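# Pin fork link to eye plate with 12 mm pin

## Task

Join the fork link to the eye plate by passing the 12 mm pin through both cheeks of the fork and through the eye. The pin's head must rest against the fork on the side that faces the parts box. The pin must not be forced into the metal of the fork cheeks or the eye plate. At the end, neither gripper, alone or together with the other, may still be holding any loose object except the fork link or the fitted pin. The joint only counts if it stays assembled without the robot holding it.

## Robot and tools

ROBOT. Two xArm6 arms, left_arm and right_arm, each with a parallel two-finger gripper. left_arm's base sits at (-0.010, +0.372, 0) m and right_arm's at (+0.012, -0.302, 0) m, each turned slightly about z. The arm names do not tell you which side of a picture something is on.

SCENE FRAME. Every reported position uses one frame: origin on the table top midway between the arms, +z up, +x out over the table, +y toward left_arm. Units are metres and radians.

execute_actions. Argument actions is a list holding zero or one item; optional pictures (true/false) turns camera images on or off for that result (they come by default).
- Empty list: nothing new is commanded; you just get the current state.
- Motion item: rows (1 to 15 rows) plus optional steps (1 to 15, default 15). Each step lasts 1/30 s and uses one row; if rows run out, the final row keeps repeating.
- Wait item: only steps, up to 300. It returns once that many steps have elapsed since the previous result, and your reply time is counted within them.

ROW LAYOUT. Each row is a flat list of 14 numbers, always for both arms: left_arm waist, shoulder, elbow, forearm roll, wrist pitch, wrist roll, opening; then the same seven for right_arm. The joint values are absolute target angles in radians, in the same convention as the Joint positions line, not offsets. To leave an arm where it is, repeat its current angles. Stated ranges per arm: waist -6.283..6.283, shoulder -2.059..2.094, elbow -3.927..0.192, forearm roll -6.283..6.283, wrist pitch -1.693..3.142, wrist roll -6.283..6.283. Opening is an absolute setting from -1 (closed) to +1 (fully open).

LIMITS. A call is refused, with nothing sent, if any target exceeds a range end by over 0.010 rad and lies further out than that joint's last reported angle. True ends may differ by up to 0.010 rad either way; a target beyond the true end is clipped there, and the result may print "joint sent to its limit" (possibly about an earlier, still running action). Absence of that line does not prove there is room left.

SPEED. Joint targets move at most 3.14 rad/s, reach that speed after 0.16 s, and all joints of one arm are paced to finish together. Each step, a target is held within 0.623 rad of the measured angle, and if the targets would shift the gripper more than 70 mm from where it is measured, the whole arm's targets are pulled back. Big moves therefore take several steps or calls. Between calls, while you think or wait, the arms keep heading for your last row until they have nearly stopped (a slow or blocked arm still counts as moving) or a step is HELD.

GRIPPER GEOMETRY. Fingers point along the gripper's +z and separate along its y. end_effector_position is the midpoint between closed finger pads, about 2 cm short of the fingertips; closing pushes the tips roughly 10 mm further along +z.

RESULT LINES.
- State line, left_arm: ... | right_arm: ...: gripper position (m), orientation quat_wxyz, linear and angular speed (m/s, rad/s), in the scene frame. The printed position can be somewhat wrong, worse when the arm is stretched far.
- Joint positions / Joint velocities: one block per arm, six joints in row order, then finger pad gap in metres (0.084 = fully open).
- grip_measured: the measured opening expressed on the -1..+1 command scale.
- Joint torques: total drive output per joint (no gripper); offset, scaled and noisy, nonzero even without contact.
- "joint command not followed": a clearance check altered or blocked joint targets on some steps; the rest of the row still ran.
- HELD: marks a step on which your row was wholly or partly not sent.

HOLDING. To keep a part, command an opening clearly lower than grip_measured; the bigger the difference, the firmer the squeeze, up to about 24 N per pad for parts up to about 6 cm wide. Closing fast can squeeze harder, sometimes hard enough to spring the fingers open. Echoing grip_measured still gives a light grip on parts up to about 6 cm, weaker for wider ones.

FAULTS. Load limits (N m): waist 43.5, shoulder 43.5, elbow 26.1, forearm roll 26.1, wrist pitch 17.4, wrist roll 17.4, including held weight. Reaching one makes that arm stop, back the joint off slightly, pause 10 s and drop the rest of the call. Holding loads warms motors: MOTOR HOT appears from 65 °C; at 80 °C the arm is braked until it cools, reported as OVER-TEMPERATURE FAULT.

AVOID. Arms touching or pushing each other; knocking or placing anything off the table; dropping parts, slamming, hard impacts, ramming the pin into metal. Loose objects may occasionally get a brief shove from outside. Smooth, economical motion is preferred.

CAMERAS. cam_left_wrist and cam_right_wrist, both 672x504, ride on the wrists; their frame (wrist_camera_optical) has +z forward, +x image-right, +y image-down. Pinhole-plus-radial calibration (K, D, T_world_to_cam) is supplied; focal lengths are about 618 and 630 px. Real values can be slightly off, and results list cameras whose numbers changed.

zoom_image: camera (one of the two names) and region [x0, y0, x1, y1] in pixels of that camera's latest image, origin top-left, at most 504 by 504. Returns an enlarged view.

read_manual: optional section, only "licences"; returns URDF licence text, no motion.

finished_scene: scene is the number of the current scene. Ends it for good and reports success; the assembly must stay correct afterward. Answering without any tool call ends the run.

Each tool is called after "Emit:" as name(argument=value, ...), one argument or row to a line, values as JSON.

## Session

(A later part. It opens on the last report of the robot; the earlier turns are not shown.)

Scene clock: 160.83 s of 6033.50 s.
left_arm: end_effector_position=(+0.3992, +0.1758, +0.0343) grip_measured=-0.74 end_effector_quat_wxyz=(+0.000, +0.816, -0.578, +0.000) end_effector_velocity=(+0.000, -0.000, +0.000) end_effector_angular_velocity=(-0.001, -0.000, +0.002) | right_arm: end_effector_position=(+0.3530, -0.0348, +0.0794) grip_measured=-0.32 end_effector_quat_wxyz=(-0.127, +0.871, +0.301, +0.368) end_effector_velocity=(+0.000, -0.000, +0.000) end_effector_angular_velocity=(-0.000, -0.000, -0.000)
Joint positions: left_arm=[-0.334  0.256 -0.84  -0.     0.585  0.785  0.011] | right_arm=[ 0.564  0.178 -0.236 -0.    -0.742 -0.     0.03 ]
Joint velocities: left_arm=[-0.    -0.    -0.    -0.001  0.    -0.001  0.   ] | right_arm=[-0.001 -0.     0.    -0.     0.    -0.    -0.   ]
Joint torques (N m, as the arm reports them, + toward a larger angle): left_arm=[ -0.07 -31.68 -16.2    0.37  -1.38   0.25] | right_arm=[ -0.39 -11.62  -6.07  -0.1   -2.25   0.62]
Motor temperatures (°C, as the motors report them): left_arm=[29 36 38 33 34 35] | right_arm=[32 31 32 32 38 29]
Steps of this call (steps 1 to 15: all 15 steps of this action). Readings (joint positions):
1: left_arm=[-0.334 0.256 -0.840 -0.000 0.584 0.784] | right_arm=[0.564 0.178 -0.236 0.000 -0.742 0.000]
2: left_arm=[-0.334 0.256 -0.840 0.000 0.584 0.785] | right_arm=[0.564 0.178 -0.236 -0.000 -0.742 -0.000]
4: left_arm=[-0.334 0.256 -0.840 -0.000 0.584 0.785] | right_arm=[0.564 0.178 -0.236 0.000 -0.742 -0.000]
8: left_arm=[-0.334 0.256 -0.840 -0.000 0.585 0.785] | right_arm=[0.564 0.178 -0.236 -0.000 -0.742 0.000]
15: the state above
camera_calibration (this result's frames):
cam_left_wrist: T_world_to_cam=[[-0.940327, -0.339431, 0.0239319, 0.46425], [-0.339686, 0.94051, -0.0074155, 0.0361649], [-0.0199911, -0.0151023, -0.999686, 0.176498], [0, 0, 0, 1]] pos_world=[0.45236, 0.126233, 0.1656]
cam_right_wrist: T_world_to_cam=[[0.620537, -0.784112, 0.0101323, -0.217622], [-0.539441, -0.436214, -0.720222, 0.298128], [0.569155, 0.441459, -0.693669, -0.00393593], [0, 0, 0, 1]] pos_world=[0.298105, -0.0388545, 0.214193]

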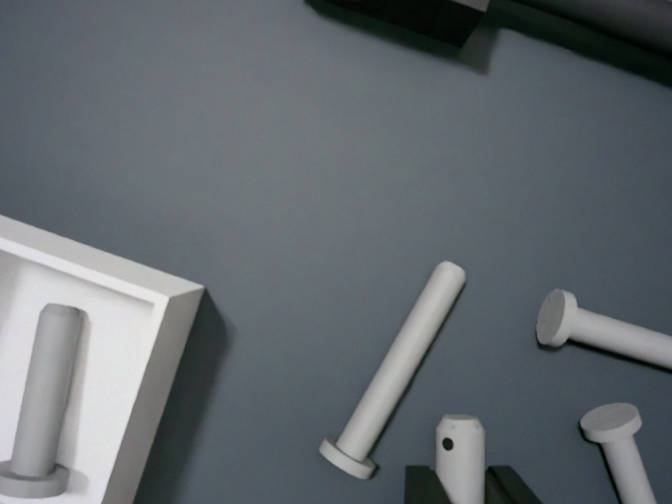

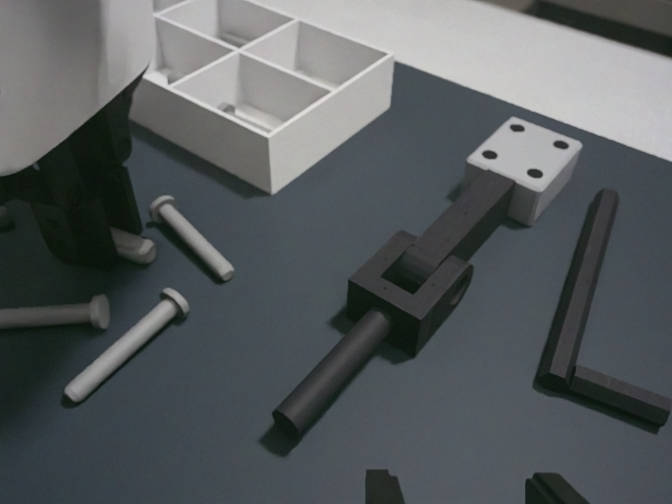

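Emit:
execute_actions(
  actions=[
    {"rows":[[-0.334,0.12,-0.86,0,0.74,0.785,-1,0.564,0.178,-0.236,0,-0.742,0,-0.3]]},
  ],
  pictures=false,
)

Emit:
execute_actions(
  actions=[
    {"rows":[[-0.3776,0.35,-1.21,-0.1,0.823,1.155,-1,0.564,0.178,-0.236,0,-0.742,0,-0.3]]},
  ],
  pictures=false,
)

Emit:
execute_actions(
  actions=[
    {"steps":10},
  ],
  pictures=false,
)

Emit:
execute_actions(
  actions=[
    {"rows":[[-0.3776,0.4767,-1.1891,-0.1,0.6757,1.155,-1,0.564,0.178,-0.236,0,-0.742,0,-0.3]]},
  ],
  pictures=false,
)

Emit:
execute_actions(
  actions=[
    {"steps":15},
  ],
)

Scene clock: 177.17 s of 6033.50 s.
left_arm: end_effector_position=(+0.3967, +0.1770, +0.0891) grip_measured=-0.74 end_effector_quat_wxyz=(+0.000, +0.816, -0.578, -0.001) end_effector_velocity=(+0.002, -0.001, +0.011) end_effector_angular_velocity=(-0.004, -0.006, +0.001) | right_arm: end_effector_position=(+0.3530, -0.0348, +0.0794) grip_measured=-0.32 end_effector_quat_wxyz=(-0.127, +0.871, +0.301, +0.368) end_effector_velocity=(-0.000, +0.000, -0.000) end_effector_angular_velocity=(-0.000, +0.000, +0.001)
Joint positions: left_arm=[-0.334  0.123 -0.858  0.     0.738  0.785  0.011] | right_arm=[ 0.564  0.178 -0.236 -0.    -0.742 -0.     0.03 ]
Joint velocities: left_arm=[-0.    -0.019 -0.01  -0.002  0.022  0.     0.   ] | right_arm=[ 0.     0.001 -0.    -0.    -0.    -0.    -0.   ]
Joint torques (N m, as the arm reports them, + toward a larger angle): left_arm=[ -0.38 -30.29 -18.4    0.35  -1.44   0.24] | right_arm=[  0.01 -11.51  -6.17  -0.08  -2.34   0.6 ]
Motor temperatures (°C, as the motors report them): left_arm=[29 36 39 33 35 35] | right_arm=[32 31 31 32 38 29]
Steps of this call (steps 1 to 15: the robot went on to your last target; steps 16 to 90: nothing new was sent; then 12.83 s passed at rest; steps 91 to 105: all 15 steps of this action). Readings (joint positions):
91: left_arm=[-0.334 0.256 -0.841 0.000 0.585 0.785] | right_arm=[0.564 0.178 -0.236 -0.000 -0.742 -0.000]
92: left_arm=[-0.334 0.253 -0.841 0.000 0.589 0.785] | right_arm=[0.564 0.178 -0.236 -0.000 -0.742 0.000]
94: left_arm=[-0.334 0.223 -0.841 0.000 0.630 0.785] | right_arm=[0.564 0.178 -0.236 -0.000 -0.742 -0.000]
98: left_arm=[-0.334 0.138 -0.862 -0.000 0.711 0.785] | right_arm=[0.564 0.178 -0.236 0.000 -0.742 0.000]
105: the state above

Scene clock: 177.67 s of 6033.50 s.
left_arm: end_effector_position=(+0.4614, +0.1064, +0.1024) grip_measured=-0.74 end_effector_quat_wxyz=(+0.028, +0.708, -0.706, +0.028) end_effector_velocity=(+0.018, -0.020, +0.005) end_effector_angular_velocity=(-0.028, -0.007, -0.117) | right_arm: end_effector_position=(+0.3530, -0.0348, +0.0794) grip_measured=-0.32 end_effector_quat_wxyz=(-0.127, +0.871, +0.301, +0.368) end_effector_velocity=(-0.000, +0.000, -0.000) end_effector_angular_velocity=(-0.000, +0.001, +0.001)
Joint positions: left_arm=[-0.376  0.343 -1.198 -0.097  0.82   1.143  0.011] | right_arm=[ 0.564  0.178 -0.236 -0.    -0.742 -0.     0.03 ]
Joint velocities: left_arm=[-0.009  0.063 -0.105 -0.032  0.032  0.127 -0.   ] | right_arm=[ 0.001  0.     0.     0.     0.    -0.    -0.   ]
Joint torques (N m, as the arm reports them, + toward a larger angle): left_arm=[ -0.18 -38.84 -19.07   0.46  -1.3    0.28] | right_arm=[ -0.39 -11.67  -6.24  -0.17  -2.36   0.61]
Motor temperatures (°C, as the motors report them): left_arm=[29 36 39 33 35 35] | right_arm=[32 31 31 32 38 29]
Steps of this call (steps 1 to 15: all 15 steps of this action). Readings (joint positions):
1: left_arm=[-0.334 0.123 -0.859 -0.000 0.739 0.785] | right_arm=[0.564 0.178 -0.236 0.000 -0.742 -0.000]
2: left_arm=[-0.334 0.124 -0.863 -0.001 0.740 0.790] | right_arm=[0.564 0.178 -0.236 -0.000 -0.742 0.000]
4: left_arm=[-0.339 0.149 -0.900 -0.013 0.751 0.833] | right_arm=[0.564 0.178 -0.236 -0.000 -0.742 0.000]
8: left_arm=[-0.361 0.263 -1.077 -0.062 0.790 1.012] | right_arm=[0.564 0.178 -0.236 0.000 -0.742 -0.000]
15: the state above

Scene clock: 178.00 s of 6033.50 s.
left_arm: end_effector_position=(+0.4635, +0.1041, +0.1032) grip_measured=-0.74 end_effector_quat_wxyz=(+0.029, +0.704, -0.709, +0.030) end_effector_velocity=(+0.001, -0.001, -0.000) end_effector_angular_velocity=(-0.001, -0.000, -0.004) | right_arm: end_effector_position=(+0.3530, -0.0348, +0.0794) grip_measured=-0.32 end_effector_quat_wxyz=(-0.127, +0.871, +0.301, +0.368) end_effector_velocity=(-0.000, +0.000, -0.000) end_effector_angular_velocity=(-0.000, +0.001, +0.000)
Joint positions: left_arm=[-0.377  0.349 -1.209 -0.1    0.823  1.155  0.011] | right_arm=[ 0.564  0.178 -0.236  0.    -0.742  0.     0.03 ]
Joint velocities: left_arm=[-0.001  0.004 -0.005 -0.001  0.001  0.003  0.   ] | right_arm=[ 0.     0.002 -0.    -0.    -0.001  0.     0.   ]
Joint torques (N m, as the arm reports them, + toward a larger angle): left_arm=[ -0.19 -37.71 -19.65   0.29  -1.28   0.57] | right_arm=[ -0.17 -11.7   -6.16  -0.28  -2.33   0.57]
Motor temperatures (°C, as the motors report them): left_arm=[29 36 39 33 35 35] | right_arm=[32 31 31 32 38 29]
Steps of this call (steps 1 to 10: the robot went on to your last target). Readings (joint positions):
1: left_arm=[-0.377 0.345 -1.201 -0.098 0.821 1.146] | right_arm=[0.564 0.178 -0.236 0.000 -0.742 -0.000]
2: left_arm=[-0.377 0.346 -1.204 -0.098 0.822 1.149] | right_arm=[0.564 0.178 -0.236 -0.000 -0.742 0.000]
4: left_arm=[-0.377 0.348 -1.206 -0.099 0.822 1.152] | right_arm=[0.564 0.178 -0.236 -0.000 -0.742 0.000]
8: left_arm=[-0.377 0.349 -1.209 -0.100 0.823 1.154] | right_arm=[0.564 0.178 -0.236 -0.000 -0.742 -0.000]
10: the state above

Scene clock: 178.50 s of 6033.50 s.
left_arm: end_effector_position=(+0.4687, +0.1051, +0.0411) grip_measured=-0.74 end_effector_quat_wxyz=(+0.024, +0.707, -0.706, +0.030) end_effector_velocity=(-0.004, +0.003, -0.013) end_effector_angular_velocity=(+0.007, +0.009, +0.000) | right_arm: end_effector_position=(+0.3530, -0.0348, +0.0794) grip_measured=-0.32 end_effector_quat_wxyz=(-0.127, +0.871, +0.301, +0.368) end_effector_velocity=(-0.000, +0.001, +0.000) end_effector_angular_velocity=(+0.000, -0.001, +0.002)
Joint positions: left_arm=[-0.378  0.473 -1.191 -0.1    0.677  1.155  0.011] | right_arm=[ 0.564  0.178 -0.236 -0.    -0.742  0.     0.03 ]
Joint velocities: left_arm=[-0.     0.017  0.013  0.001 -0.02   0.001  0.   ] | right_arm=[ 0.001 -0.001 -0.    -0.    -0.    -0.    -0.   ]
Joint torques (N m, as the arm reports them, + toward a larger angle): left_arm=[ -0.79 -38.82 -17.54   0.33  -1.1    0.37] | right_arm=[ -0.16 -11.53  -6.23  -0.19  -2.29   0.66]
Motor temperatures (°C, as the motors report them): left_arm=[29 36 39 33 35 35] | right_arm=[32 31 31 32 38 29]
Steps of this call (steps 1 to 15: all 15 steps of this action). Readings (joint positions):
1: left_arm=[-0.377 0.350 -1.209 -0.100 0.823 1.155] | right_arm=[0.564 0.178 -0.236 0.000 -0.742 0.000]
2: left_arm=[-0.378 0.352 -1.210 -0.100 0.818 1.155] | right_arm=[0.564 0.178 -0.236 -0.000 -0.742 0.000]
4: left_arm=[-0.378 0.380 -1.210 -0.100 0.778 1.155] | right_arm=[0.564 0.178 -0.236 0.000 -0.742 0.000]
8: left_arm=[-0.378 0.462 -1.185 -0.100 0.703 1.155] | right_arm=[0.564 0.178 -0.236 0.000 -0.742 -0.000]
15: the state above

Scene clock: 179.00 s of 6033.50 s.
left_arm: end_effector_position=(+0.4675, +0.1058, +0.0386) grip_measured=-0.74 end_effector_quat_wxyz=(+0.024, +0.707, -0.706, +0.028) end_effector_velocity=(-0.001, +0.001, -0.001) end_effector_angular_velocity=(+0.001, +0.003, -0.000) | right_arm: end_effector_position=(+0.3530, -0.0348, +0.0794) grip_measured=-0.32 end_effector_quat_wxyz=(-0.127, +0.871, +0.301, +0.368) end_effector_velocity=(+0.000, -0.000, +0.000) end_effector_angular_velocity=(+0.001, -0.001, -0.001)
Joint positions: left_arm=[-0.378  0.477 -1.189 -0.1    0.676  1.155  0.011] | right_arm=[ 0.564  0.178 -0.236  0.    -0.742  0.     0.03 ]
Joint velocities: left_arm=[ 0.     0.001  0.002  0.    -0.     0.     0.   ] | right_arm=[-0.001 -0.001  0.    -0.    -0.001  0.    -0.   ]
Joint torques (N m, as the arm reports them, + toward a larger angle): left_arm=[ -0.16 -39.99 -18.08   0.39  -1.49   0.4 ] | right_arm=[ -0.04 -11.72  -6.26  -0.27  -2.34   0.59]
Motor temperatures (°C, as the motors report them): left_arm=[29 36 39 33 35 35] | right_arm=[32 31 31 32 38 29]
Steps of this call (steps 1 to 15: the robot went on to your last target). Readings (joint positions):
1: left_arm=[-0.378 0.474 -1.191 -0.100 0.677 1.155] | right_arm=[0.564 0.178 -0.236 -0.000 -0.742 -0.000]
2: left_arm=[-0.378 0.475 -1.190 -0.100 0.677 1.155] | right_arm=[0.564 0.178 -0.236 0.000 -0.742 0.000]
4: left_arm=[-0.378 0.476 -1.189 -0.100 0.676 1.155] | right_arm=[0.564 0.178 -0.236 0.000 -0.742 0.000]
8: left_arm=[-0.378 0.476 -1.189 -0.100 0.676 1.155] | right_arm=[0.564 0.178 -0.236 0.000 -0.742 0.000]
15: the state above
All arms were judged still, so your last target was given up. Only a new action makes them travel on or press farther. Fingers that are still opening or closing keep moving.
camera_calibration (this result's frames):
cam_left_wrist: T_world_to_cam=[[-0.999778, -0.00810765, 0.0194594, 0.49749], [-0.00965884, 0.996668, -0.0809923, -0.0321557], [-0.0187379, -0.0811623, -0.996525, 0.187324], [0, 0, 0, 1]] pos_world=[0.500579, 0.0512857, 0.174388]
cam_right_wrist: T_world_to_cam=[[0.620537, -0.784112, 0.0101323, -0.217622], [-0.539441, -0.436214, -0.720222, 0.298128], [0.569155, 0.441459, -0.693669, -0.00393591], [0, 0, 0, 1]] pos_world=[0.298105, -0.0388545, 0.214193]

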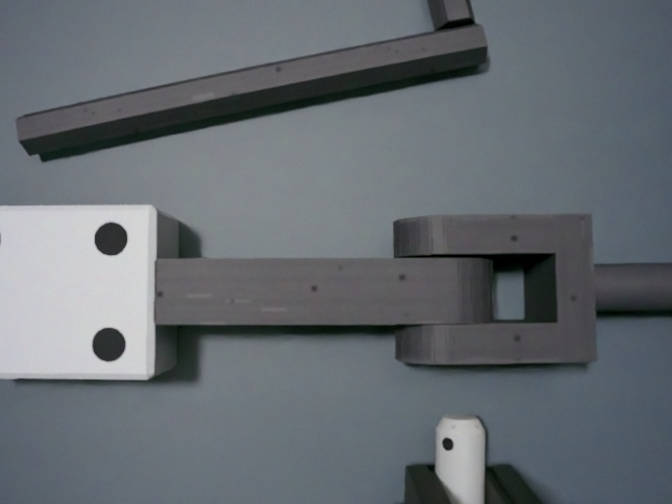

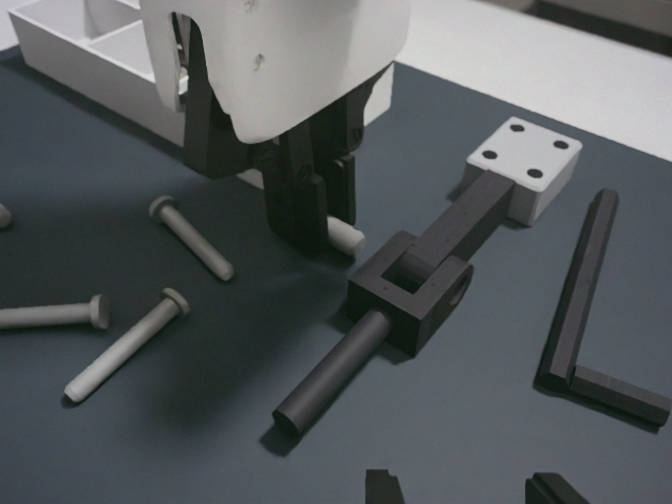

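Emit:
execute_actions(
  actions=[
    {"rows":[[-0.3904,0.4988,-1.2262,-0.1,0.6907,1.142,-1,0.564,0.178,-0.236,0,-0.742,0,-0.3]]},
  ],
  pictures=false,
)

Emit:
execute_actions(
  actions=[
    {"steps":10},
  ],
)

Emit:
zoom_image(
  camera="cam_right_wrist",
  region=[250,150,510,350],
)

Scene clock: 186.57 s of 6033.50 s.
left_arm: end_effector_position=(+0.4709, +0.0956, +0.0388) grip_measured=-0.74 end_effector_quat_wxyz=(+0.025, +0.707, -0.706, +0.028) end_effector_velocity=(+0.000, -0.001, -0.000) end_effector_angular_velocity=(+0.001, +0.000, -0.001) | right_arm: end_effector_position=(+0.3530, -0.0348, +0.0794) grip_measured=-0.32 end_effector_quat_wxyz=(-0.127, +0.871, +0.301, +0.368) end_effector_velocity=(-0.000, +0.000, +0.000) end_effector_angular_velocity=(+0.001, -0.001, +0.001)
Joint positions: left_arm=[-0.39   0.499 -1.226 -0.1    0.691  1.142  0.011] | right_arm=[ 0.564  0.178 -0.236  0.    -0.742 -0.     0.03 ]
Joint velocities: left_arm=[-0.001  0.002 -0.003  0.001  0.001 -0.001 -0.   ] | right_arm=[ 0.001 -0.    -0.     0.    -0.001  0.     0.   ]
Joint torques (N m, as the arm reports them, + toward a larger angle): left_arm=[ -0.45 -39.68 -18.03   0.47  -1.32   0.28] | right_arm=[ -0.26 -11.4   -6.1   -0.06  -2.35   0.64]
Motor temperatures (°C, as the motors report them): left_arm=[29 36 39 33 35 35] | right_arm=[32 31 31 32 38 29]
Steps of this call (steps 1 to 90: nothing new was sent; then 4.07 s passed at rest; steps 91 to 105: all 15 steps of this action). Readings (joint positions):
91: left_arm=[-0.378 0.477 -1.189 -0.100 0.676 1.155] | right_arm=[0.564 0.178 -0.236 -0.000 -0.742 -0.000]
92: left_arm=[-0.378 0.479 -1.192 -0.100 0.678 1.153] | right_arm=[0.564 0.178 -0.236 -0.000 -0.742 0.000]
94: left_arm=[-0.384 0.488 -1.208 -0.100 0.684 1.148] | right_arm=[0.564 0.178 -0.236 0.000 -0.742 -0.000]
98: left_arm=[-0.389 0.497 -1.222 -0.100 0.689 1.143] | right_arm=[0.564 0.178 -0.236 -0.000 -0.742 -0.000]
105: the state above

Scene clock: 186.90 s of 6033.50 s.
left_arm: end_effector_position=(+0.4709, +0.0955, +0.0388) grip_measured=-0.74 end_effector_quat_wxyz=(+0.025, +0.707, -0.706, +0.028) end_effector_velocity=(+0.000, -0.000, +0.001) end_effector_angular_velocity=(-0.001, -0.001, -0.001) | right_arm: end_effector_position=(+0.3530, -0.0348, +0.0794) grip_measured=-0.32 end_effector_quat_wxyz=(-0.127, +0.871, +0.301, +0.368) end_effector_velocity=(+0.000, -0.000, -0.000) end_effector_angular_velocity=(-0.000, +0.000, -0.000)
Joint positions: left_arm=[-0.39   0.499 -1.226 -0.1    0.691  1.142  0.011] | right_arm=[ 0.564  0.178 -0.236 -0.    -0.742  0.     0.03 ]
Joint velocities: left_arm=[-0.    -0.    -0.001 -0.001  0.     0.001 -0.   ] | right_arm=[-0.     0.001  0.    -0.    -0.    -0.     0.   ]
Joint torques (N m, as the arm reports them, + toward a larger angle): left_arm=[ -0.45 -39.96 -18.19   0.5   -1.35   0.23] | right_arm=[ -0.18 -11.73  -6.17  -0.26  -2.41   0.65]
Motor temperatures (°C, as the motors report them): left_arm=[29 36 39 33 35 35] | right_arm=[32 31 31 32 38 29]
Steps of this call (steps 1 to 10: the robot went on to your last target). Readings (joint positions):
1: left_arm=[-0.390 0.499 -1.226 -0.100 0.691 1.142] | right_arm=[0.564 0.178 -0.236 -0.000 -0.742 0.000]
2: left_arm=[-0.390 0.499 -1.226 -0.100 0.691 1.142] | right_arm=[0.564 0.178 -0.236 -0.000 -0.742 0.000]
4: left_arm=[-0.390 0.499 -1.226 -0.100 0.691 1.142] | right_arm=[0.564 0.178 -0.236 -0.000 -0.742 0.000]
8: left_arm=[-0.390 0.499 -1.226 -0.100 0.691 1.142] | right_arm=[0.564 0.178 -0.236 -0.000 -0.742 -0.000]
10: the state above
camera_calibration (this result's frames):
cam_left_wrist: T_world_to_cam=[[-0.999752, -0.00728415, 0.021034, 0.500687], [-0.00898596, 0.996593, -0.0819814, -0.0221316], [-0.0203652, -0.0821501, -0.996412, 0.187621], [0, 0, 0, 1]] pos_world=[0.504185, 0.0411164, 0.174602]
cam_right_wrist: T_world_to_cam=[[0.620537, -0.784112, 0.0101323, -0.217622], [-0.539441, -0.436214, -0.720222, 0.298128], [0.569155, 0.441459, -0.693669, -0.00393593], [0, 0, 0, 1]] pos_world=[0.298105, -0.0388545, 0.214193]

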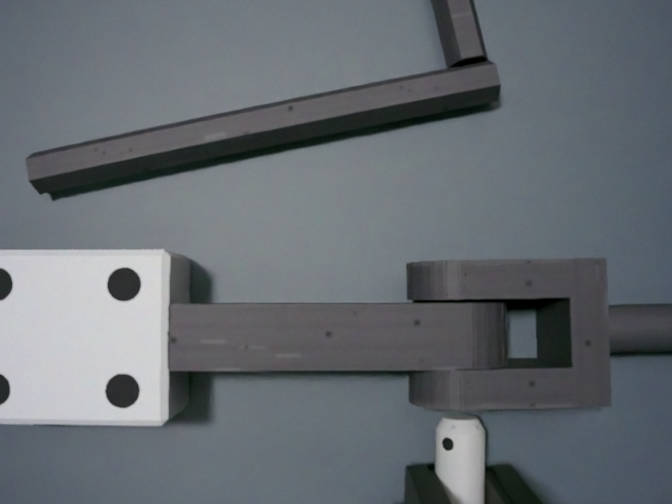

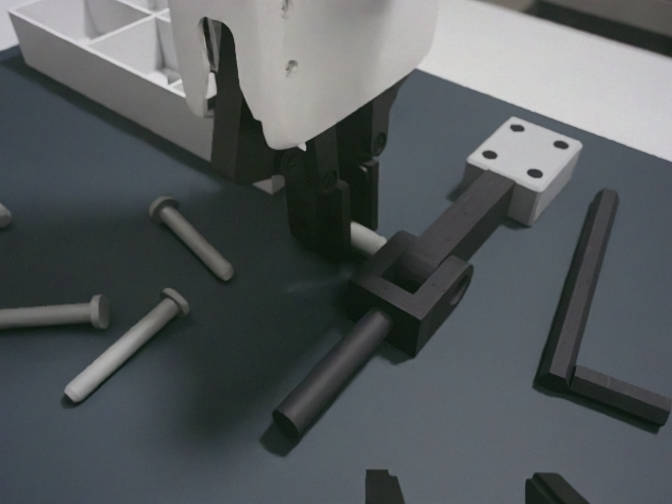

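Region (250, 150, 510, 350) of cam_right_wrist's 672x504 image, scaled by 1.938, with more detail than that image has; it fills the top 388 rows of this view, and the rest is white.

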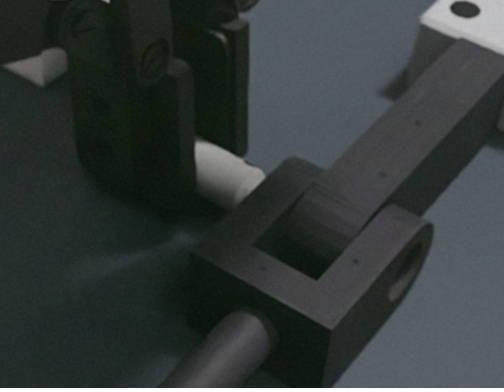

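Emit:
execute_actions(
  actions=[
    {"rows":[[-0.3934,0.502,-1.2317,-0.1,0.693,1.139,-1,0.564,0.178,-0.236,0,-0.742,0,-0.3],[-0.3934,0.502,-1.2317,-0.1,0.693,1.139,-1,0.564,0.178,-0.236,0,-0.742,0,-0.3],[-0.3934,0.502,-1.2317,-0.1,0.693,1.139,-1,0.564,0.178,-0.236,0,-0.742,0,-0.3],[-0.3963,0.5053,-1.2372,-0.1,0.6952,1.136,-1,0.564,0.178,-0.236,0,-0.742,0,-0.3],[-0.3963,0.5053,-1.2372,-0.1,0.6952,1.136,-1,0.564,0.178,-0.236,0,-0.742,0,-0.3],[-0.3963,0.5053,-1.2372,-0.1,0.6952,1.136,-1,0.564,0.178,-0.236,0,-0.742,0,-0.3],[-0.3993,0.5086,-1.2427,-0.1,0.6975,1.133,-1,0.564,0.178,-0.236,0,-0.742,0,-0.3],[-0.3993,0.5086,-1.2427,-0.1,0.6975,1.133,-1,0.564,0.178,-0.236,0,-0.742,0,-0.3],[-0.3993,0.5086,-1.2427,-0.1,0.6975,1.133,-1,0.564,0.178,-0.236,0,-0.742,0,-0.3],[-0.4022,0.5118,-1.2482,-0.1,0.6997,1.130,-1,0.564,0.178,-0.236,0,-0.742,0,-0.3]]},
  ],
  pictures=false,
)

Emit:
execute_actions(
  actions=[
    {"steps":8},
  ],
)

Scene clock: 196.23 s of 6033.50 s.
left_arm: end_effector_position=(+0.4716, +0.0878, +0.0389) grip_measured=-0.74 end_effector_quat_wxyz=(+0.026, +0.707, -0.707, +0.027) end_effector_velocity=(+0.001, -0.006, +0.000) end_effector_angular_velocity=(-0.001, +0.001, +0.002) | right_arm: end_effector_position=(+0.3530, -0.0348, +0.0794) grip_measured=-0.32 end_effector_quat_wxyz=(-0.127, +0.871, +0.301, +0.368) end_effector_velocity=(-0.001, +0.001, +0.000) end_effector_angular_velocity=(+0.000, -0.000, +0.002)
Joint positions: left_arm=[-0.401  0.511 -1.247 -0.1    0.699  1.131  0.011] | right_arm=[ 0.564  0.178 -0.236  0.    -0.742  0.     0.03 ]
Joint velocities: left_arm=[-0.008  0.01  -0.017 -0.     0.008 -0.011  0.   ] | right_arm=[ 0.002  0.     0.    -0.    -0.001  0.    -0.   ]
Joint torques (N m, as the arm reports them, + toward a larger angle): left_arm=[ -0.29 -40.5  -18.07   0.53  -1.38   0.28] | right_arm=[ -0.13 -11.53  -6.13  -0.21  -2.38   0.56]
Motor temperatures (°C, as the motors report them): left_arm=[29 36 39 33 35 35] | right_arm=[32 31 31 32 38 29]
Steps of this call (steps 1 to 15: the robot went on to your last target; steps 16 to 90: nothing new was sent; then 5.83 s passed at rest; steps 91 to 105: all 15 steps of this action). Readings (joint positions):
91: left_arm=[-0.390 0.499 -1.226 -0.100 0.691 1.142] | right_arm=[0.564 0.178 -0.236 -0.000 -0.742 0.000]
92: left_arm=[-0.391 0.499 -1.227 -0.100 0.691 1.141] | right_arm=[0.564 0.178 -0.236 -0.000 -0.742 -0.000]
94: left_arm=[-0.392 0.501 -1.229 -0.100 0.692 1.140] | right_arm=[0.564 0.178 -0.236 -0.000 -0.742 0.000]
98: left_arm=[-0.396 0.505 -1.236 -0.100 0.695 1.137] | right_arm=[0.564 0.178 -0.236 0.000 -0.742 -0.000]
105: the state above

Scene clock: 196.50 s of 6033.50 s.
left_arm: end_effector_position=(+0.4716, +0.0875, +0.0390) grip_measured=-0.74 end_effector_quat_wxyz=(+0.026, +0.707, -0.706, +0.027) end_effector_velocity=(-0.001, -0.000, -0.000) end_effector_angular_velocity=(-0.000, +0.001, +0.001) | right_arm: end_effector_position=(+0.3530, -0.0348, +0.0794) grip_measured=-0.32 end_effector_quat_wxyz=(-0.127, +0.871, +0.301, +0.368) end_effector_velocity=(+0.000, +0.000, +0.000) end_effector_angular_velocity=(+0.001, -0.001, +0.001)
Joint positions: left_arm=[-0.402  0.512 -1.248 -0.1    0.7    1.13   0.011] | right_arm=[ 0.564  0.178 -0.236 -0.    -0.742  0.     0.03 ]
Joint velocities: left_arm=[-0.001  0.     0.    -0.001  0.    -0.001  0.   ] | right_arm=[ 0.    -0.     0.    -0.    -0.001  0.     0.   ]
Joint torques (N m, as the arm reports them, + toward a larger angle): left_arm=[ -0.55 -39.86 -18.58   0.13  -1.68   0.11] | right_arm=[ -0.12 -11.69  -6.34  -0.15  -2.39   0.66]
Motor temperatures (°C, as the motors report them): left_arm=[29 36 39 33 35 35] | right_arm=[32 31 31 32 39 29]
Steps of this call (steps 1 to 8: the robot went on to your last target). Readings (joint positions):
1: left_arm=[-0.402 0.511 -1.247 -0.100 0.699 1.131] | right_arm=[0.564 0.178 -0.236 0.000 -0.742 0.000]
2: left_arm=[-0.402 0.511 -1.247 -0.100 0.699 1.130] | right_arm=[0.564 0.178 -0.236 0.000 -0.742 -0.000]
4: left_arm=[-0.402 0.511 -1.248 -0.100 0.700 1.130] | right_arm=[0.564 0.178 -0.236 -0.000 -0.742 0.000]
8: the state above
camera_calibration (this result's frames):
cam_left_wrist: T_world_to_cam=[[-0.999725, -0.00700649, 0.0223943, 0.501243], [-0.00883132, 0.996556, -0.0824557, -0.0142207], [-0.0217394, -0.0826308, -0.996343, 0.187858], [0, 0, 0, 1]] pos_world=[0.505063, 0.0332066, 0.174774]
cam_right_wrist: T_world_to_cam=[[0.620537, -0.784112, 0.0101322, -0.217622], [-0.539441, -0.436214, -0.720222, 0.298128], [0.569155, 0.441459, -0.693669, -0.00393595], [0, 0, 0, 1]] pos_world=[0.298105, -0.0388545, 0.214193]

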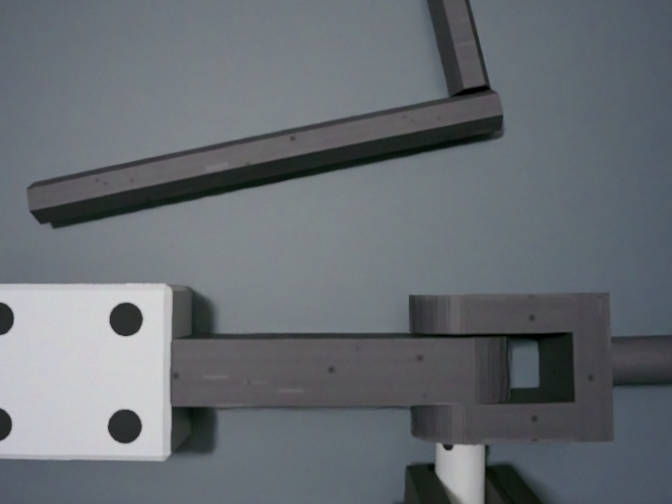

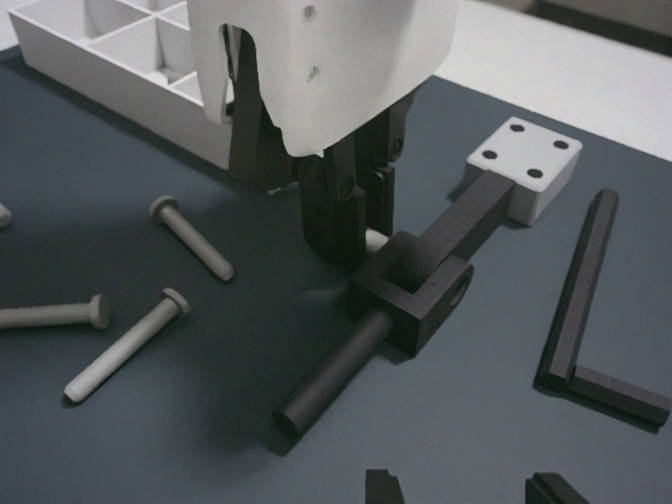

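Emit:
execute_actions(
  actions=[
    {"rows":[[-0.4069,0.5158,-1.2551,-0.1,0.7025,1.1253,-1,0.564,0.178,-0.236,0,-0.742,0,-0.3],[-0.4069,0.5158,-1.2551,-0.1,0.7025,1.1253,-1,0.564,0.178,-0.236,0,-0.742,0,-0.3],[-0.4069,0.5158,-1.2551,-0.1,0.7025,1.1253,-1,0.564,0.178,-0.236,0,-0.742,0,-0.3],[-0.4069,0.5158,-1.2551,-0.1,0.7025,1.1253,-1,0.564,0.178,-0.236,0,-0.742,0,-0.3],[-0.4116,0.5199,-1.262,-0.1,0.7054,1.1206,-1,0.564,0.178,-0.236,0,-0.742,0,-0.3]]},
  ],
)

Scene clock: 203.63 s of 6033.50 s.
left_arm: end_effector_position=(+0.4716, +0.0814, +0.0392) grip_measured=-0.74 end_effector_quat_wxyz=(+0.026, +0.707, -0.707, +0.027) end_effector_velocity=(+0.000, -0.001, +0.000) end_effector_angular_velocity=(+0.001, +0.001, +0.002) | right_arm: end_effector_position=(+0.3530, -0.0348, +0.0794) grip_measured=-0.32 end_effector_quat_wxyz=(-0.127, +0.871, +0.301, +0.368) end_effector_velocity=(+0.000, -0.000, +0.000) end_effector_angular_velocity=(+0.000, -0.000, -0.000)
Joint positions: left_arm=[-0.411  0.52  -1.262 -0.1    0.705  1.121  0.011] | right_arm=[ 0.564  0.178 -0.236 -0.    -0.742 -0.     0.03 ]
Joint velocities: left_arm=[-0.001  0.002 -0.003  0.001  0.002 -0.003 -0.   ] | right_arm=[-0.    -0.001 -0.     0.     0.    -0.     0.   ]
Joint torques (N m, as the arm reports them, + toward a larger angle): left_arm=[ -1.9  -40.05 -17.74  -0.06  -1.08   0.41] | right_arm=[ -0.44 -11.58  -6.19  -0.06  -2.3    0.63]
Motor temperatures (°C, as the motors report them): left_arm=[29 36 39 33 35 35] | right_arm=[32 31 31 32 39 29]
Steps of this call (steps 1 to 15: the robot went on to your last target; steps 16 to 90: nothing new was sent; then 3.63 s passed at rest; steps 91 to 105: all 15 steps of this action). Readings (joint positions):
91: left_arm=[-0.402 0.512 -1.248 -0.100 0.700 1.130] | right_arm=[0.564 0.178 -0.236 0.000 -0.742 0.000]
92: left_arm=[-0.403 0.512 -1.249 -0.100 0.700 1.129] | right_arm=[0.564 0.178 -0.236 0.000 -0.742 -0.000]
94: left_arm=[-0.405 0.514 -1.252 -0.100 0.701 1.127] | right_arm=[0.564 0.178 -0.236 0.000 -0.742 0.000]
98: left_arm=[-0.410 0.518 -1.259 -0.100 0.703 1.123] | right_arm=[0.564 0.178 -0.236 0.000 -0.742 0.000]
105: the state above
camera_calibration (this result's frames):
cam_left_wrist: T_world_to_cam=[[-0.999719, -0.00656013, 0.0227585, 0.501082], [-0.00843178, 0.996502, -0.0831438, -0.00820566], [-0.0221335, -0.0833124, -0.996278, 0.187779], [0, 0, 0, 1]] pos_world=[0.505029, 0.0271084, 0.174994]
cam_right_wrist: T_world_to_cam=[[0.620537, -0.784112, 0.0101323, -0.217622], [-0.539441, -0.436214, -0.720222, 0.298128], [0.569155, 0.441459, -0.693669, -0.0039359], [0, 0, 0, 1]] pos_world=[0.298105, -0.0388545, 0.214193]

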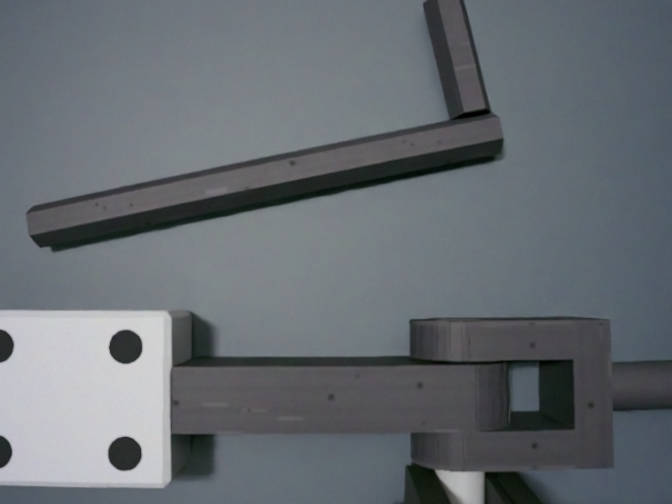

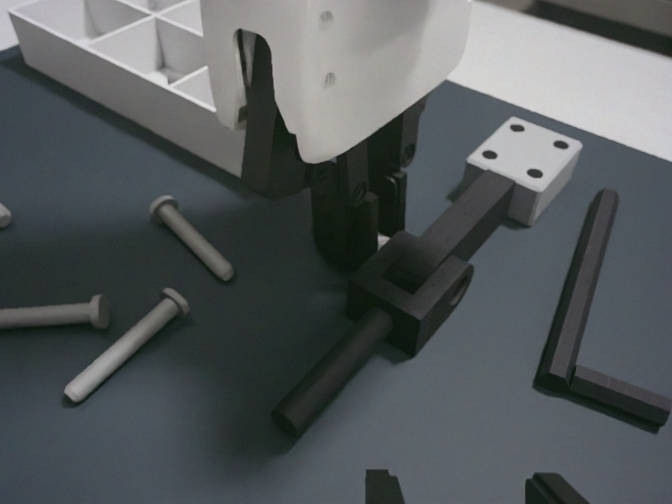

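Emit:
execute_actions(
  actions=[
    {"rows":[[-0.4116,0.5199,-1.262,-0.1,0.7054,1.1206,-0.4,0.564,0.178,-0.236,0,-0.742,0,-0.3]],"steps":8},
  ],
  pictures=false,
)

Emit:
execute_actions(
  actions=[
    {"rows":[[-0.373,0.49,-1.2055,-0.1,0.679,1.159,-0.4,0.564,0.178,-0.236,0,-0.742,0,-0.3]]},
  ],
  pictures=false,
)

Emit:
execute_actions(
  actions=[
    {"rows":[[-0.373,0.49,-1.2055,-0.1,0.679,1.159,-0.5,0.564,0.178,-0.236,0,-0.742,0,-0.3],[-0.373,0.49,-1.2055,-0.1,0.679,1.159,-0.55,0.564,0.178,-0.236,0,-0.742,0,-0.3],[-0.373,0.49,-1.2055,-0.1,0.679,1.159,-0.6,0.564,0.178,-0.236,0,-0.742,0,-0.3],[-0.373,0.49,-1.2055,-0.1,0.679,1.159,-0.7,0.564,0.178,-0.236,0,-0.742,0,-0.3]]},
  ],
)

Emit:
zoom_image(
  camera="cam_right_wrist",
  region=[250,150,510,350],
)

Scene clock: 216.57 s of 6033.50 s.
left_arm: end_effector_position=(+0.4708, +0.0810, +0.0388) grip_measured=-0.42 end_effector_quat_wxyz=(+0.027, +0.706, -0.707, +0.027) end_effector_velocity=(+0.005, +0.001, +0.003) end_effector_angular_velocity=(-0.005, -0.010, +0.006) | right_arm: end_effector_position=(+0.3530, -0.0348, +0.0794) grip_measured=-0.32 end_effector_quat_wxyz=(-0.127, +0.871, +0.301, +0.368) end_effector_velocity=(+0.001, -0.000, +0.001) end_effector_angular_velocity=(+0.002, -0.003, -0.001)
Joint positions: left_arm=[-0.412  0.52  -1.262 -0.1    0.706  1.121  0.026] | right_arm=[ 0.564  0.178 -0.236 -0.    -0.742  0.     0.03 ]
Joint velocities: left_arm=[ 0.005 -0.002 -0.005  0.    -0.004 -0.001  0.   ] | right_arm=[-0.001 -0.001  0.     0.    -0.002 -0.     0.   ]
Joint torques (N m, as the arm reports them, + toward a larger angle): left_arm=[ -0.27 -40.53 -17.83   0.38  -1.21   0.3 ] | right_arm=[ -0.11 -11.47  -6.11  -0.05  -2.34   0.62]
Motor temperatures (°C, as the motors report them): left_arm=[29 37 39 33 35 35] | right_arm=[32 31 31 32 39 29]
Steps of this call (steps 1 to 15: the robot went on to your last target; steps 16 to 90: nothing new was sent; then 9.67 s passed at rest; steps 91 to 98: all 8 steps of this action). Readings (joint positions):
91: left_arm=[-0.412 0.520 -1.262 -0.100 0.705 1.121] | right_arm=[0.564 0.178 -0.236 0.000 -0.742 0.000]
92: left_arm=[-0.412 0.520 -1.262 -0.100 0.706 1.121] | right_arm=[0.564 0.178 -0.236 0.000 -0.742 -0.000]
94: left_arm=[-0.413 0.520 -1.261 -0.100 0.706 1.121] | right_arm=[0.564 0.178 -0.236 -0.000 -0.742 -0.000]
98: the state above

Scene clock: 217.07 s of 6033.50 s.
left_arm: end_effector_position=(+0.4718, +0.1058, +0.0370) grip_measured=-0.42 end_effector_quat_wxyz=(+0.024, +0.707, -0.706, +0.028) end_effector_velocity=(-0.001, +0.003, -0.001) end_effector_angular_velocity=(+0.001, +0.001, +0.000) | right_arm: end_effector_position=(+0.3530, -0.0348, +0.0794) grip_measured=-0.32 end_effector_quat_wxyz=(-0.127, +0.871, +0.301, +0.368) end_effector_velocity=(-0.000, +0.000, -0.001) end_effector_angular_velocity=(-0.001, +0.001, +0.001)
Joint positions: left_arm=[-0.374  0.49  -1.206 -0.1    0.679  1.159  0.026] | right_arm=[ 0.564  0.178 -0.236 -0.    -0.742  0.     0.03 ]
Joint velocities: left_arm=[ 0.004 -0.002  0.007  0.    -0.003  0.004  0.   ] | right_arm=[ 0.001  0.001  0.     0.     0.     0.    -0.   ]
Joint torques (N m, as the arm reports them, + toward a larger angle): left_arm=[ -0.14 -39.49 -17.95   0.3   -1.25   0.21] | right_arm=[ -0.25 -11.69  -6.24  -0.23  -2.3    0.65]
Motor temperatures (°C, as the motors report them): left_arm=[29 37 39 33 35 35] | right_arm=[32 31 31 32 39 29]
Steps of this call (steps 1 to 15: all 15 steps of this action). Readings (joint positions):
1: left_arm=[-0.412 0.520 -1.262 -0.100 0.706 1.121] | right_arm=[0.564 0.178 -0.236 -0.000 -0.742 -0.000]
2: left_arm=[-0.410 0.518 -1.258 -0.100 0.703 1.124] | right_arm=[0.564 0.178 -0.236 -0.000 -0.742 0.000]
4: left_arm=[-0.395 0.506 -1.235 -0.100 0.693 1.139] | right_arm=[0.564 0.178 -0.236 -0.000 -0.742 -0.000]
8: left_arm=[-0.376 0.493 -1.211 -0.100 0.682 1.154] | right_arm=[0.564 0.178 -0.236 0.000 -0.742 -0.000]
15: the state above

Scene clock: 217.57 s of 6033.50 s.
left_arm: end_effector_position=(+0.4718, +0.1061, +0.0369) grip_measured=-0.58 end_effector_quat_wxyz=(+0.024, +0.707, -0.706, +0.028) end_effector_velocity=(+0.000, +0.000, +0.000) end_effector_angular_velocity=(-0.000, -0.000, +0.000) | right_arm: end_effector_position=(+0.3530, -0.0348, +0.0794) grip_measured=-0.32 end_effector_quat_wxyz=(-0.127, +0.871, +0.301, +0.368) end_effector_velocity=(+0.001, +0.001, +0.002) end_effector_angular_velocity=(+0.003, -0.004, +0.000)
Joint positions: left_arm=[-0.373  0.49  -1.206 -0.1    0.679  1.159  0.019] | right_arm=[ 0.564  0.178 -0.236  0.    -0.742  0.     0.03 ]
Joint velocities: left_arm=[ 0.    -0.001  0.    -0.    -0.     0.    -0.   ] | right_arm=[ 0.    -0.003 -0.    -0.    -0.002 -0.     0.   ]
Joint torques (N m, as the arm reports them, + toward a larger angle): left_arm=[  0.29 -39.33 -17.99   0.58  -1.29   0.15] | right_arm=[ -0.04 -11.37  -6.15  -0.12  -2.35   0.66]
Motor temperatures (°C, as the motors report them): left_arm=[29 37 39 33 35 35] | right_arm=[32 31 31 32 39 29]
Steps of this call (steps 1 to 15: all 15 steps of this action). Readings (joint positions):
1: left_arm=[-0.374 0.490 -1.206 -0.100 0.679 1.159] | right_arm=[0.564 0.178 -0.236 0.000 -0.742 0.000]
2: left_arm=[-0.373 0.490 -1.206 -0.100 0.679 1.159] | right_arm=[0.564 0.178 -0.236 -0.000 -0.742 0.000]
4: left_arm=[-0.373 0.490 -1.206 -0.100 0.679 1.159] | right_arm=[0.564 0.178 -0.236 0.000 -0.742 0.000]
8: left_arm=[-0.373 0.490 -1.206 -0.100 0.679 1.159] | right_arm=[0.564 0.178 -0.236 -0.000 -0.742 0.000]
15: the state above
camera_calibration (this result's frames):
cam_left_wrist: T_world_to_cam=[[-0.999773, -0.00831551, 0.0196243, 0.501811], [-0.00988059, 0.996661, -0.081053, -0.0324818], [-0.0188848, -0.0812285, -0.996517, 0.185901], [0, 0, 0, 1]] pos_world=[0.504886, 0.0516465, 0.172773]
cam_right_wrist: T_world_to_cam=[[0.620537, -0.784112, 0.0101323, -0.217622], [-0.539441, -0.436214, -0.720222, 0.298128], [0.569155, 0.441459, -0.693669, -0.00393591], [0, 0, 0, 1]] pos_world=[0.298105, -0.0388545, 0.214193]

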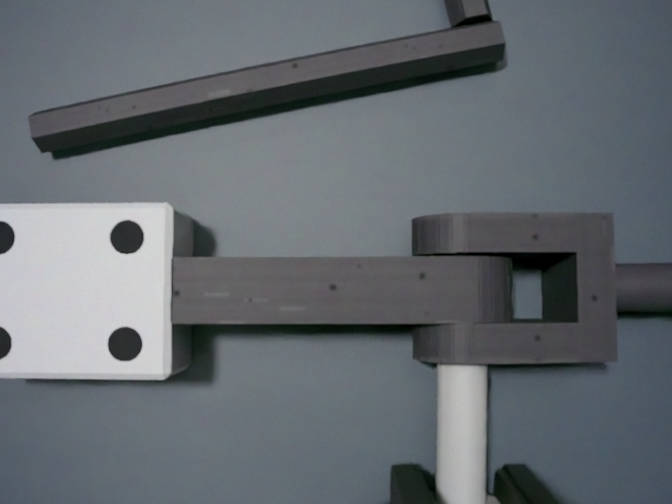

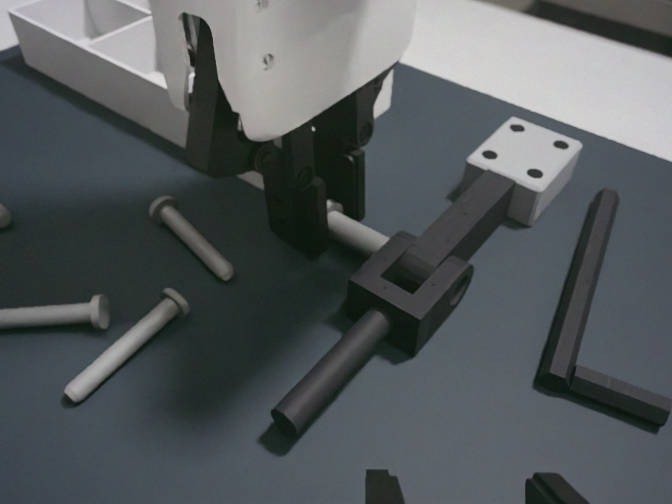

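Region (250, 150, 510, 350) of cam_right_wrist's 672x504 image, scaled by 1.938, with more detail than that image has; it fills the top 388 rows of this view, and the rest is white.

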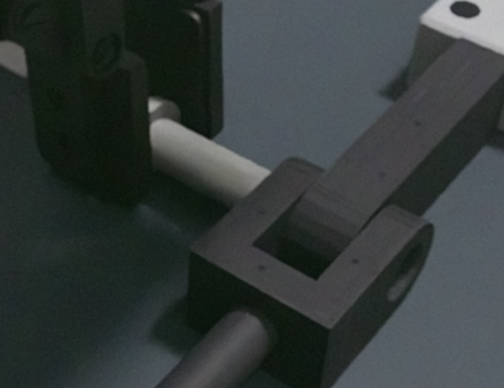

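Lift 1.5 mm, advance 5 mm.

Emit:
execute_actions(
  actions=[
    {"rows":[[-0.373,0.487,-1.2055,-0.1,0.682,1.159,-0.7,0.564,0.178,-0.236,0,-0.742,0,-0.3],[-0.373,0.487,-1.2055,-0.1,0.682,1.159,-0.7,0.564,0.178,-0.236,0,-0.742,0,-0.3],[-0.373,0.487,-1.2055,-0.1,0.682,1.159,-0.7,0.564,0.178,-0.236,0,-0.742,0,-0.3],[-0.373,0.487,-1.2055,-0.1,0.682,1.159,-0.7,0.564,0.178,-0.236,0,-0.742,0,-0.3],[-0.3769,0.4903,-1.2112,-0.1,0.6843,1.1552,-0.7,0.564,0.178,-0.236,0,-0.742,0,-0.3],[-0.3769,0.4903,-1.2112,-0.1,0.6843,1.1552,-0.7,0.564,0.178,-0.236,0,-0.742,0,-0.3],[-0.3769,0.4903,-1.2112,-0.1,0.6843,1.1552,-0.7,0.564,0.178,-0.236,0,-0.742,0,-0.3],[-0.3807,0.4936,-1.2168,-0.1,0.6867,1.1513,-0.7,0.564,0.178,-0.236,0,-0.742,0,-0.3]]},
  ],
)

Scene clock: 225.90 s of 6033.50 s.
left_arm: end_effector_position=(+0.4718, +0.1017, +0.0384) grip_measured=-0.58 end_effector_quat_wxyz=(+0.025, +0.707, -0.706, +0.028) end_effector_velocity=(-0.000, -0.003, -0.000) end_effector_angular_velocity=(-0.000, +0.002, +0.001) | right_arm: end_effector_position=(+0.3530, -0.0348, +0.0794) grip_measured=-0.32 end_effector_quat_wxyz=(-0.127, +0.871, +0.301, +0.368) end_effector_velocity=(-0.000, -0.000, -0.001) end_effector_angular_velocity=(-0.001, +0.001, -0.000)
Joint positions: left_arm=[-0.38   0.493 -1.216 -0.1    0.686  1.152  0.019] | right_arm=[ 0.564  0.178 -0.236 -0.    -0.742  0.     0.03 ]
Joint velocities: left_arm=[-0.004  0.005 -0.007 -0.001  0.004 -0.005 -0.   ] | right_arm=[-0.     0.002  0.     0.    -0.    -0.    -0.   ]
Joint torques (N m, as the arm reports them, + toward a larger angle): left_arm=[ -0.6  -40.4  -18.72   0.25  -1.44   0.31] | right_arm=[ -0.12 -11.64  -6.26   0.03  -2.33   0.71]
Motor temperatures (°C, as the motors report them): left_arm=[29 37 39 33 35 35] | right_arm=[32 31 31 32 39 29]
Steps of this call (steps 1 to 15: the robot went on to your last target; steps 16 to 90: nothing new was sent; then 4.83 s passed at rest; steps 91 to 105: all 15 steps of this action). Readings (joint positions):
91: left_arm=[-0.373 0.490 -1.206 -0.100 0.679 1.159] | right_arm=[0.564 0.178 -0.236 0.000 -0.742 -0.000]
92: left_arm=[-0.373 0.490 -1.205 -0.100 0.680 1.159] | right_arm=[0.564 0.178 -0.236 -0.000 -0.742 -0.000]
94: left_arm=[-0.373 0.488 -1.205 -0.100 0.681 1.159] | right_arm=[0.564 0.178 -0.236 -0.000 -0.742 -0.000]
98: left_arm=[-0.375 0.489 -1.209 -0.100 0.683 1.157] | right_arm=[0.564 0.178 -0.236 0.000 -0.742 -0.000]
105: the state above
camera_calibration (this result's frames):
cam_left_wrist: T_world_to_cam=[[-0.999758, -0.00807737, 0.0204492, 0.50172], [-0.00971788, 0.996631, -0.08144, -0.02797], [-0.0197225, -0.081619, -0.996468, 0.187409], [0, 0, 0, 1]] pos_world=[0.505023, 0.0472245, 0.174209]
cam_right_wrist: T_world_to_cam=[[0.620537, -0.784112, 0.0101321, -0.217622], [-0.539441, -0.436214, -0.720222, 0.298128], [0.569155, 0.441459, -0.693669, -0.00393595], [0, 0, 0, 1]] pos_world=[0.298105, -0.0388545, 0.214193]

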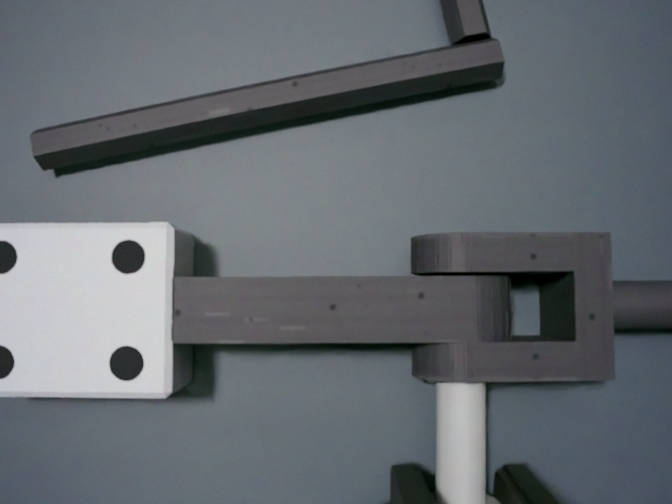

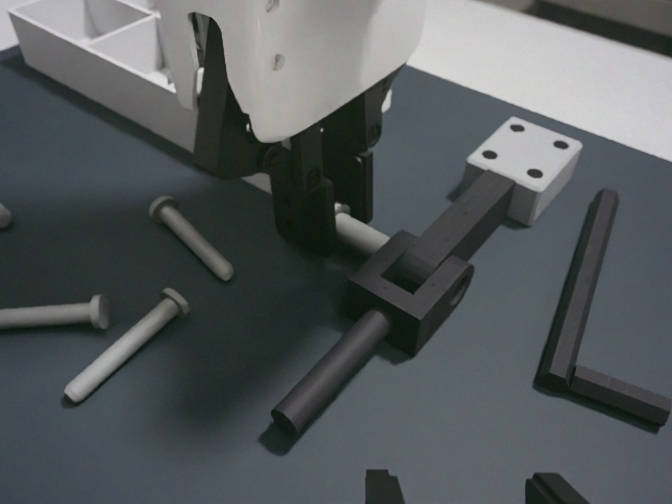

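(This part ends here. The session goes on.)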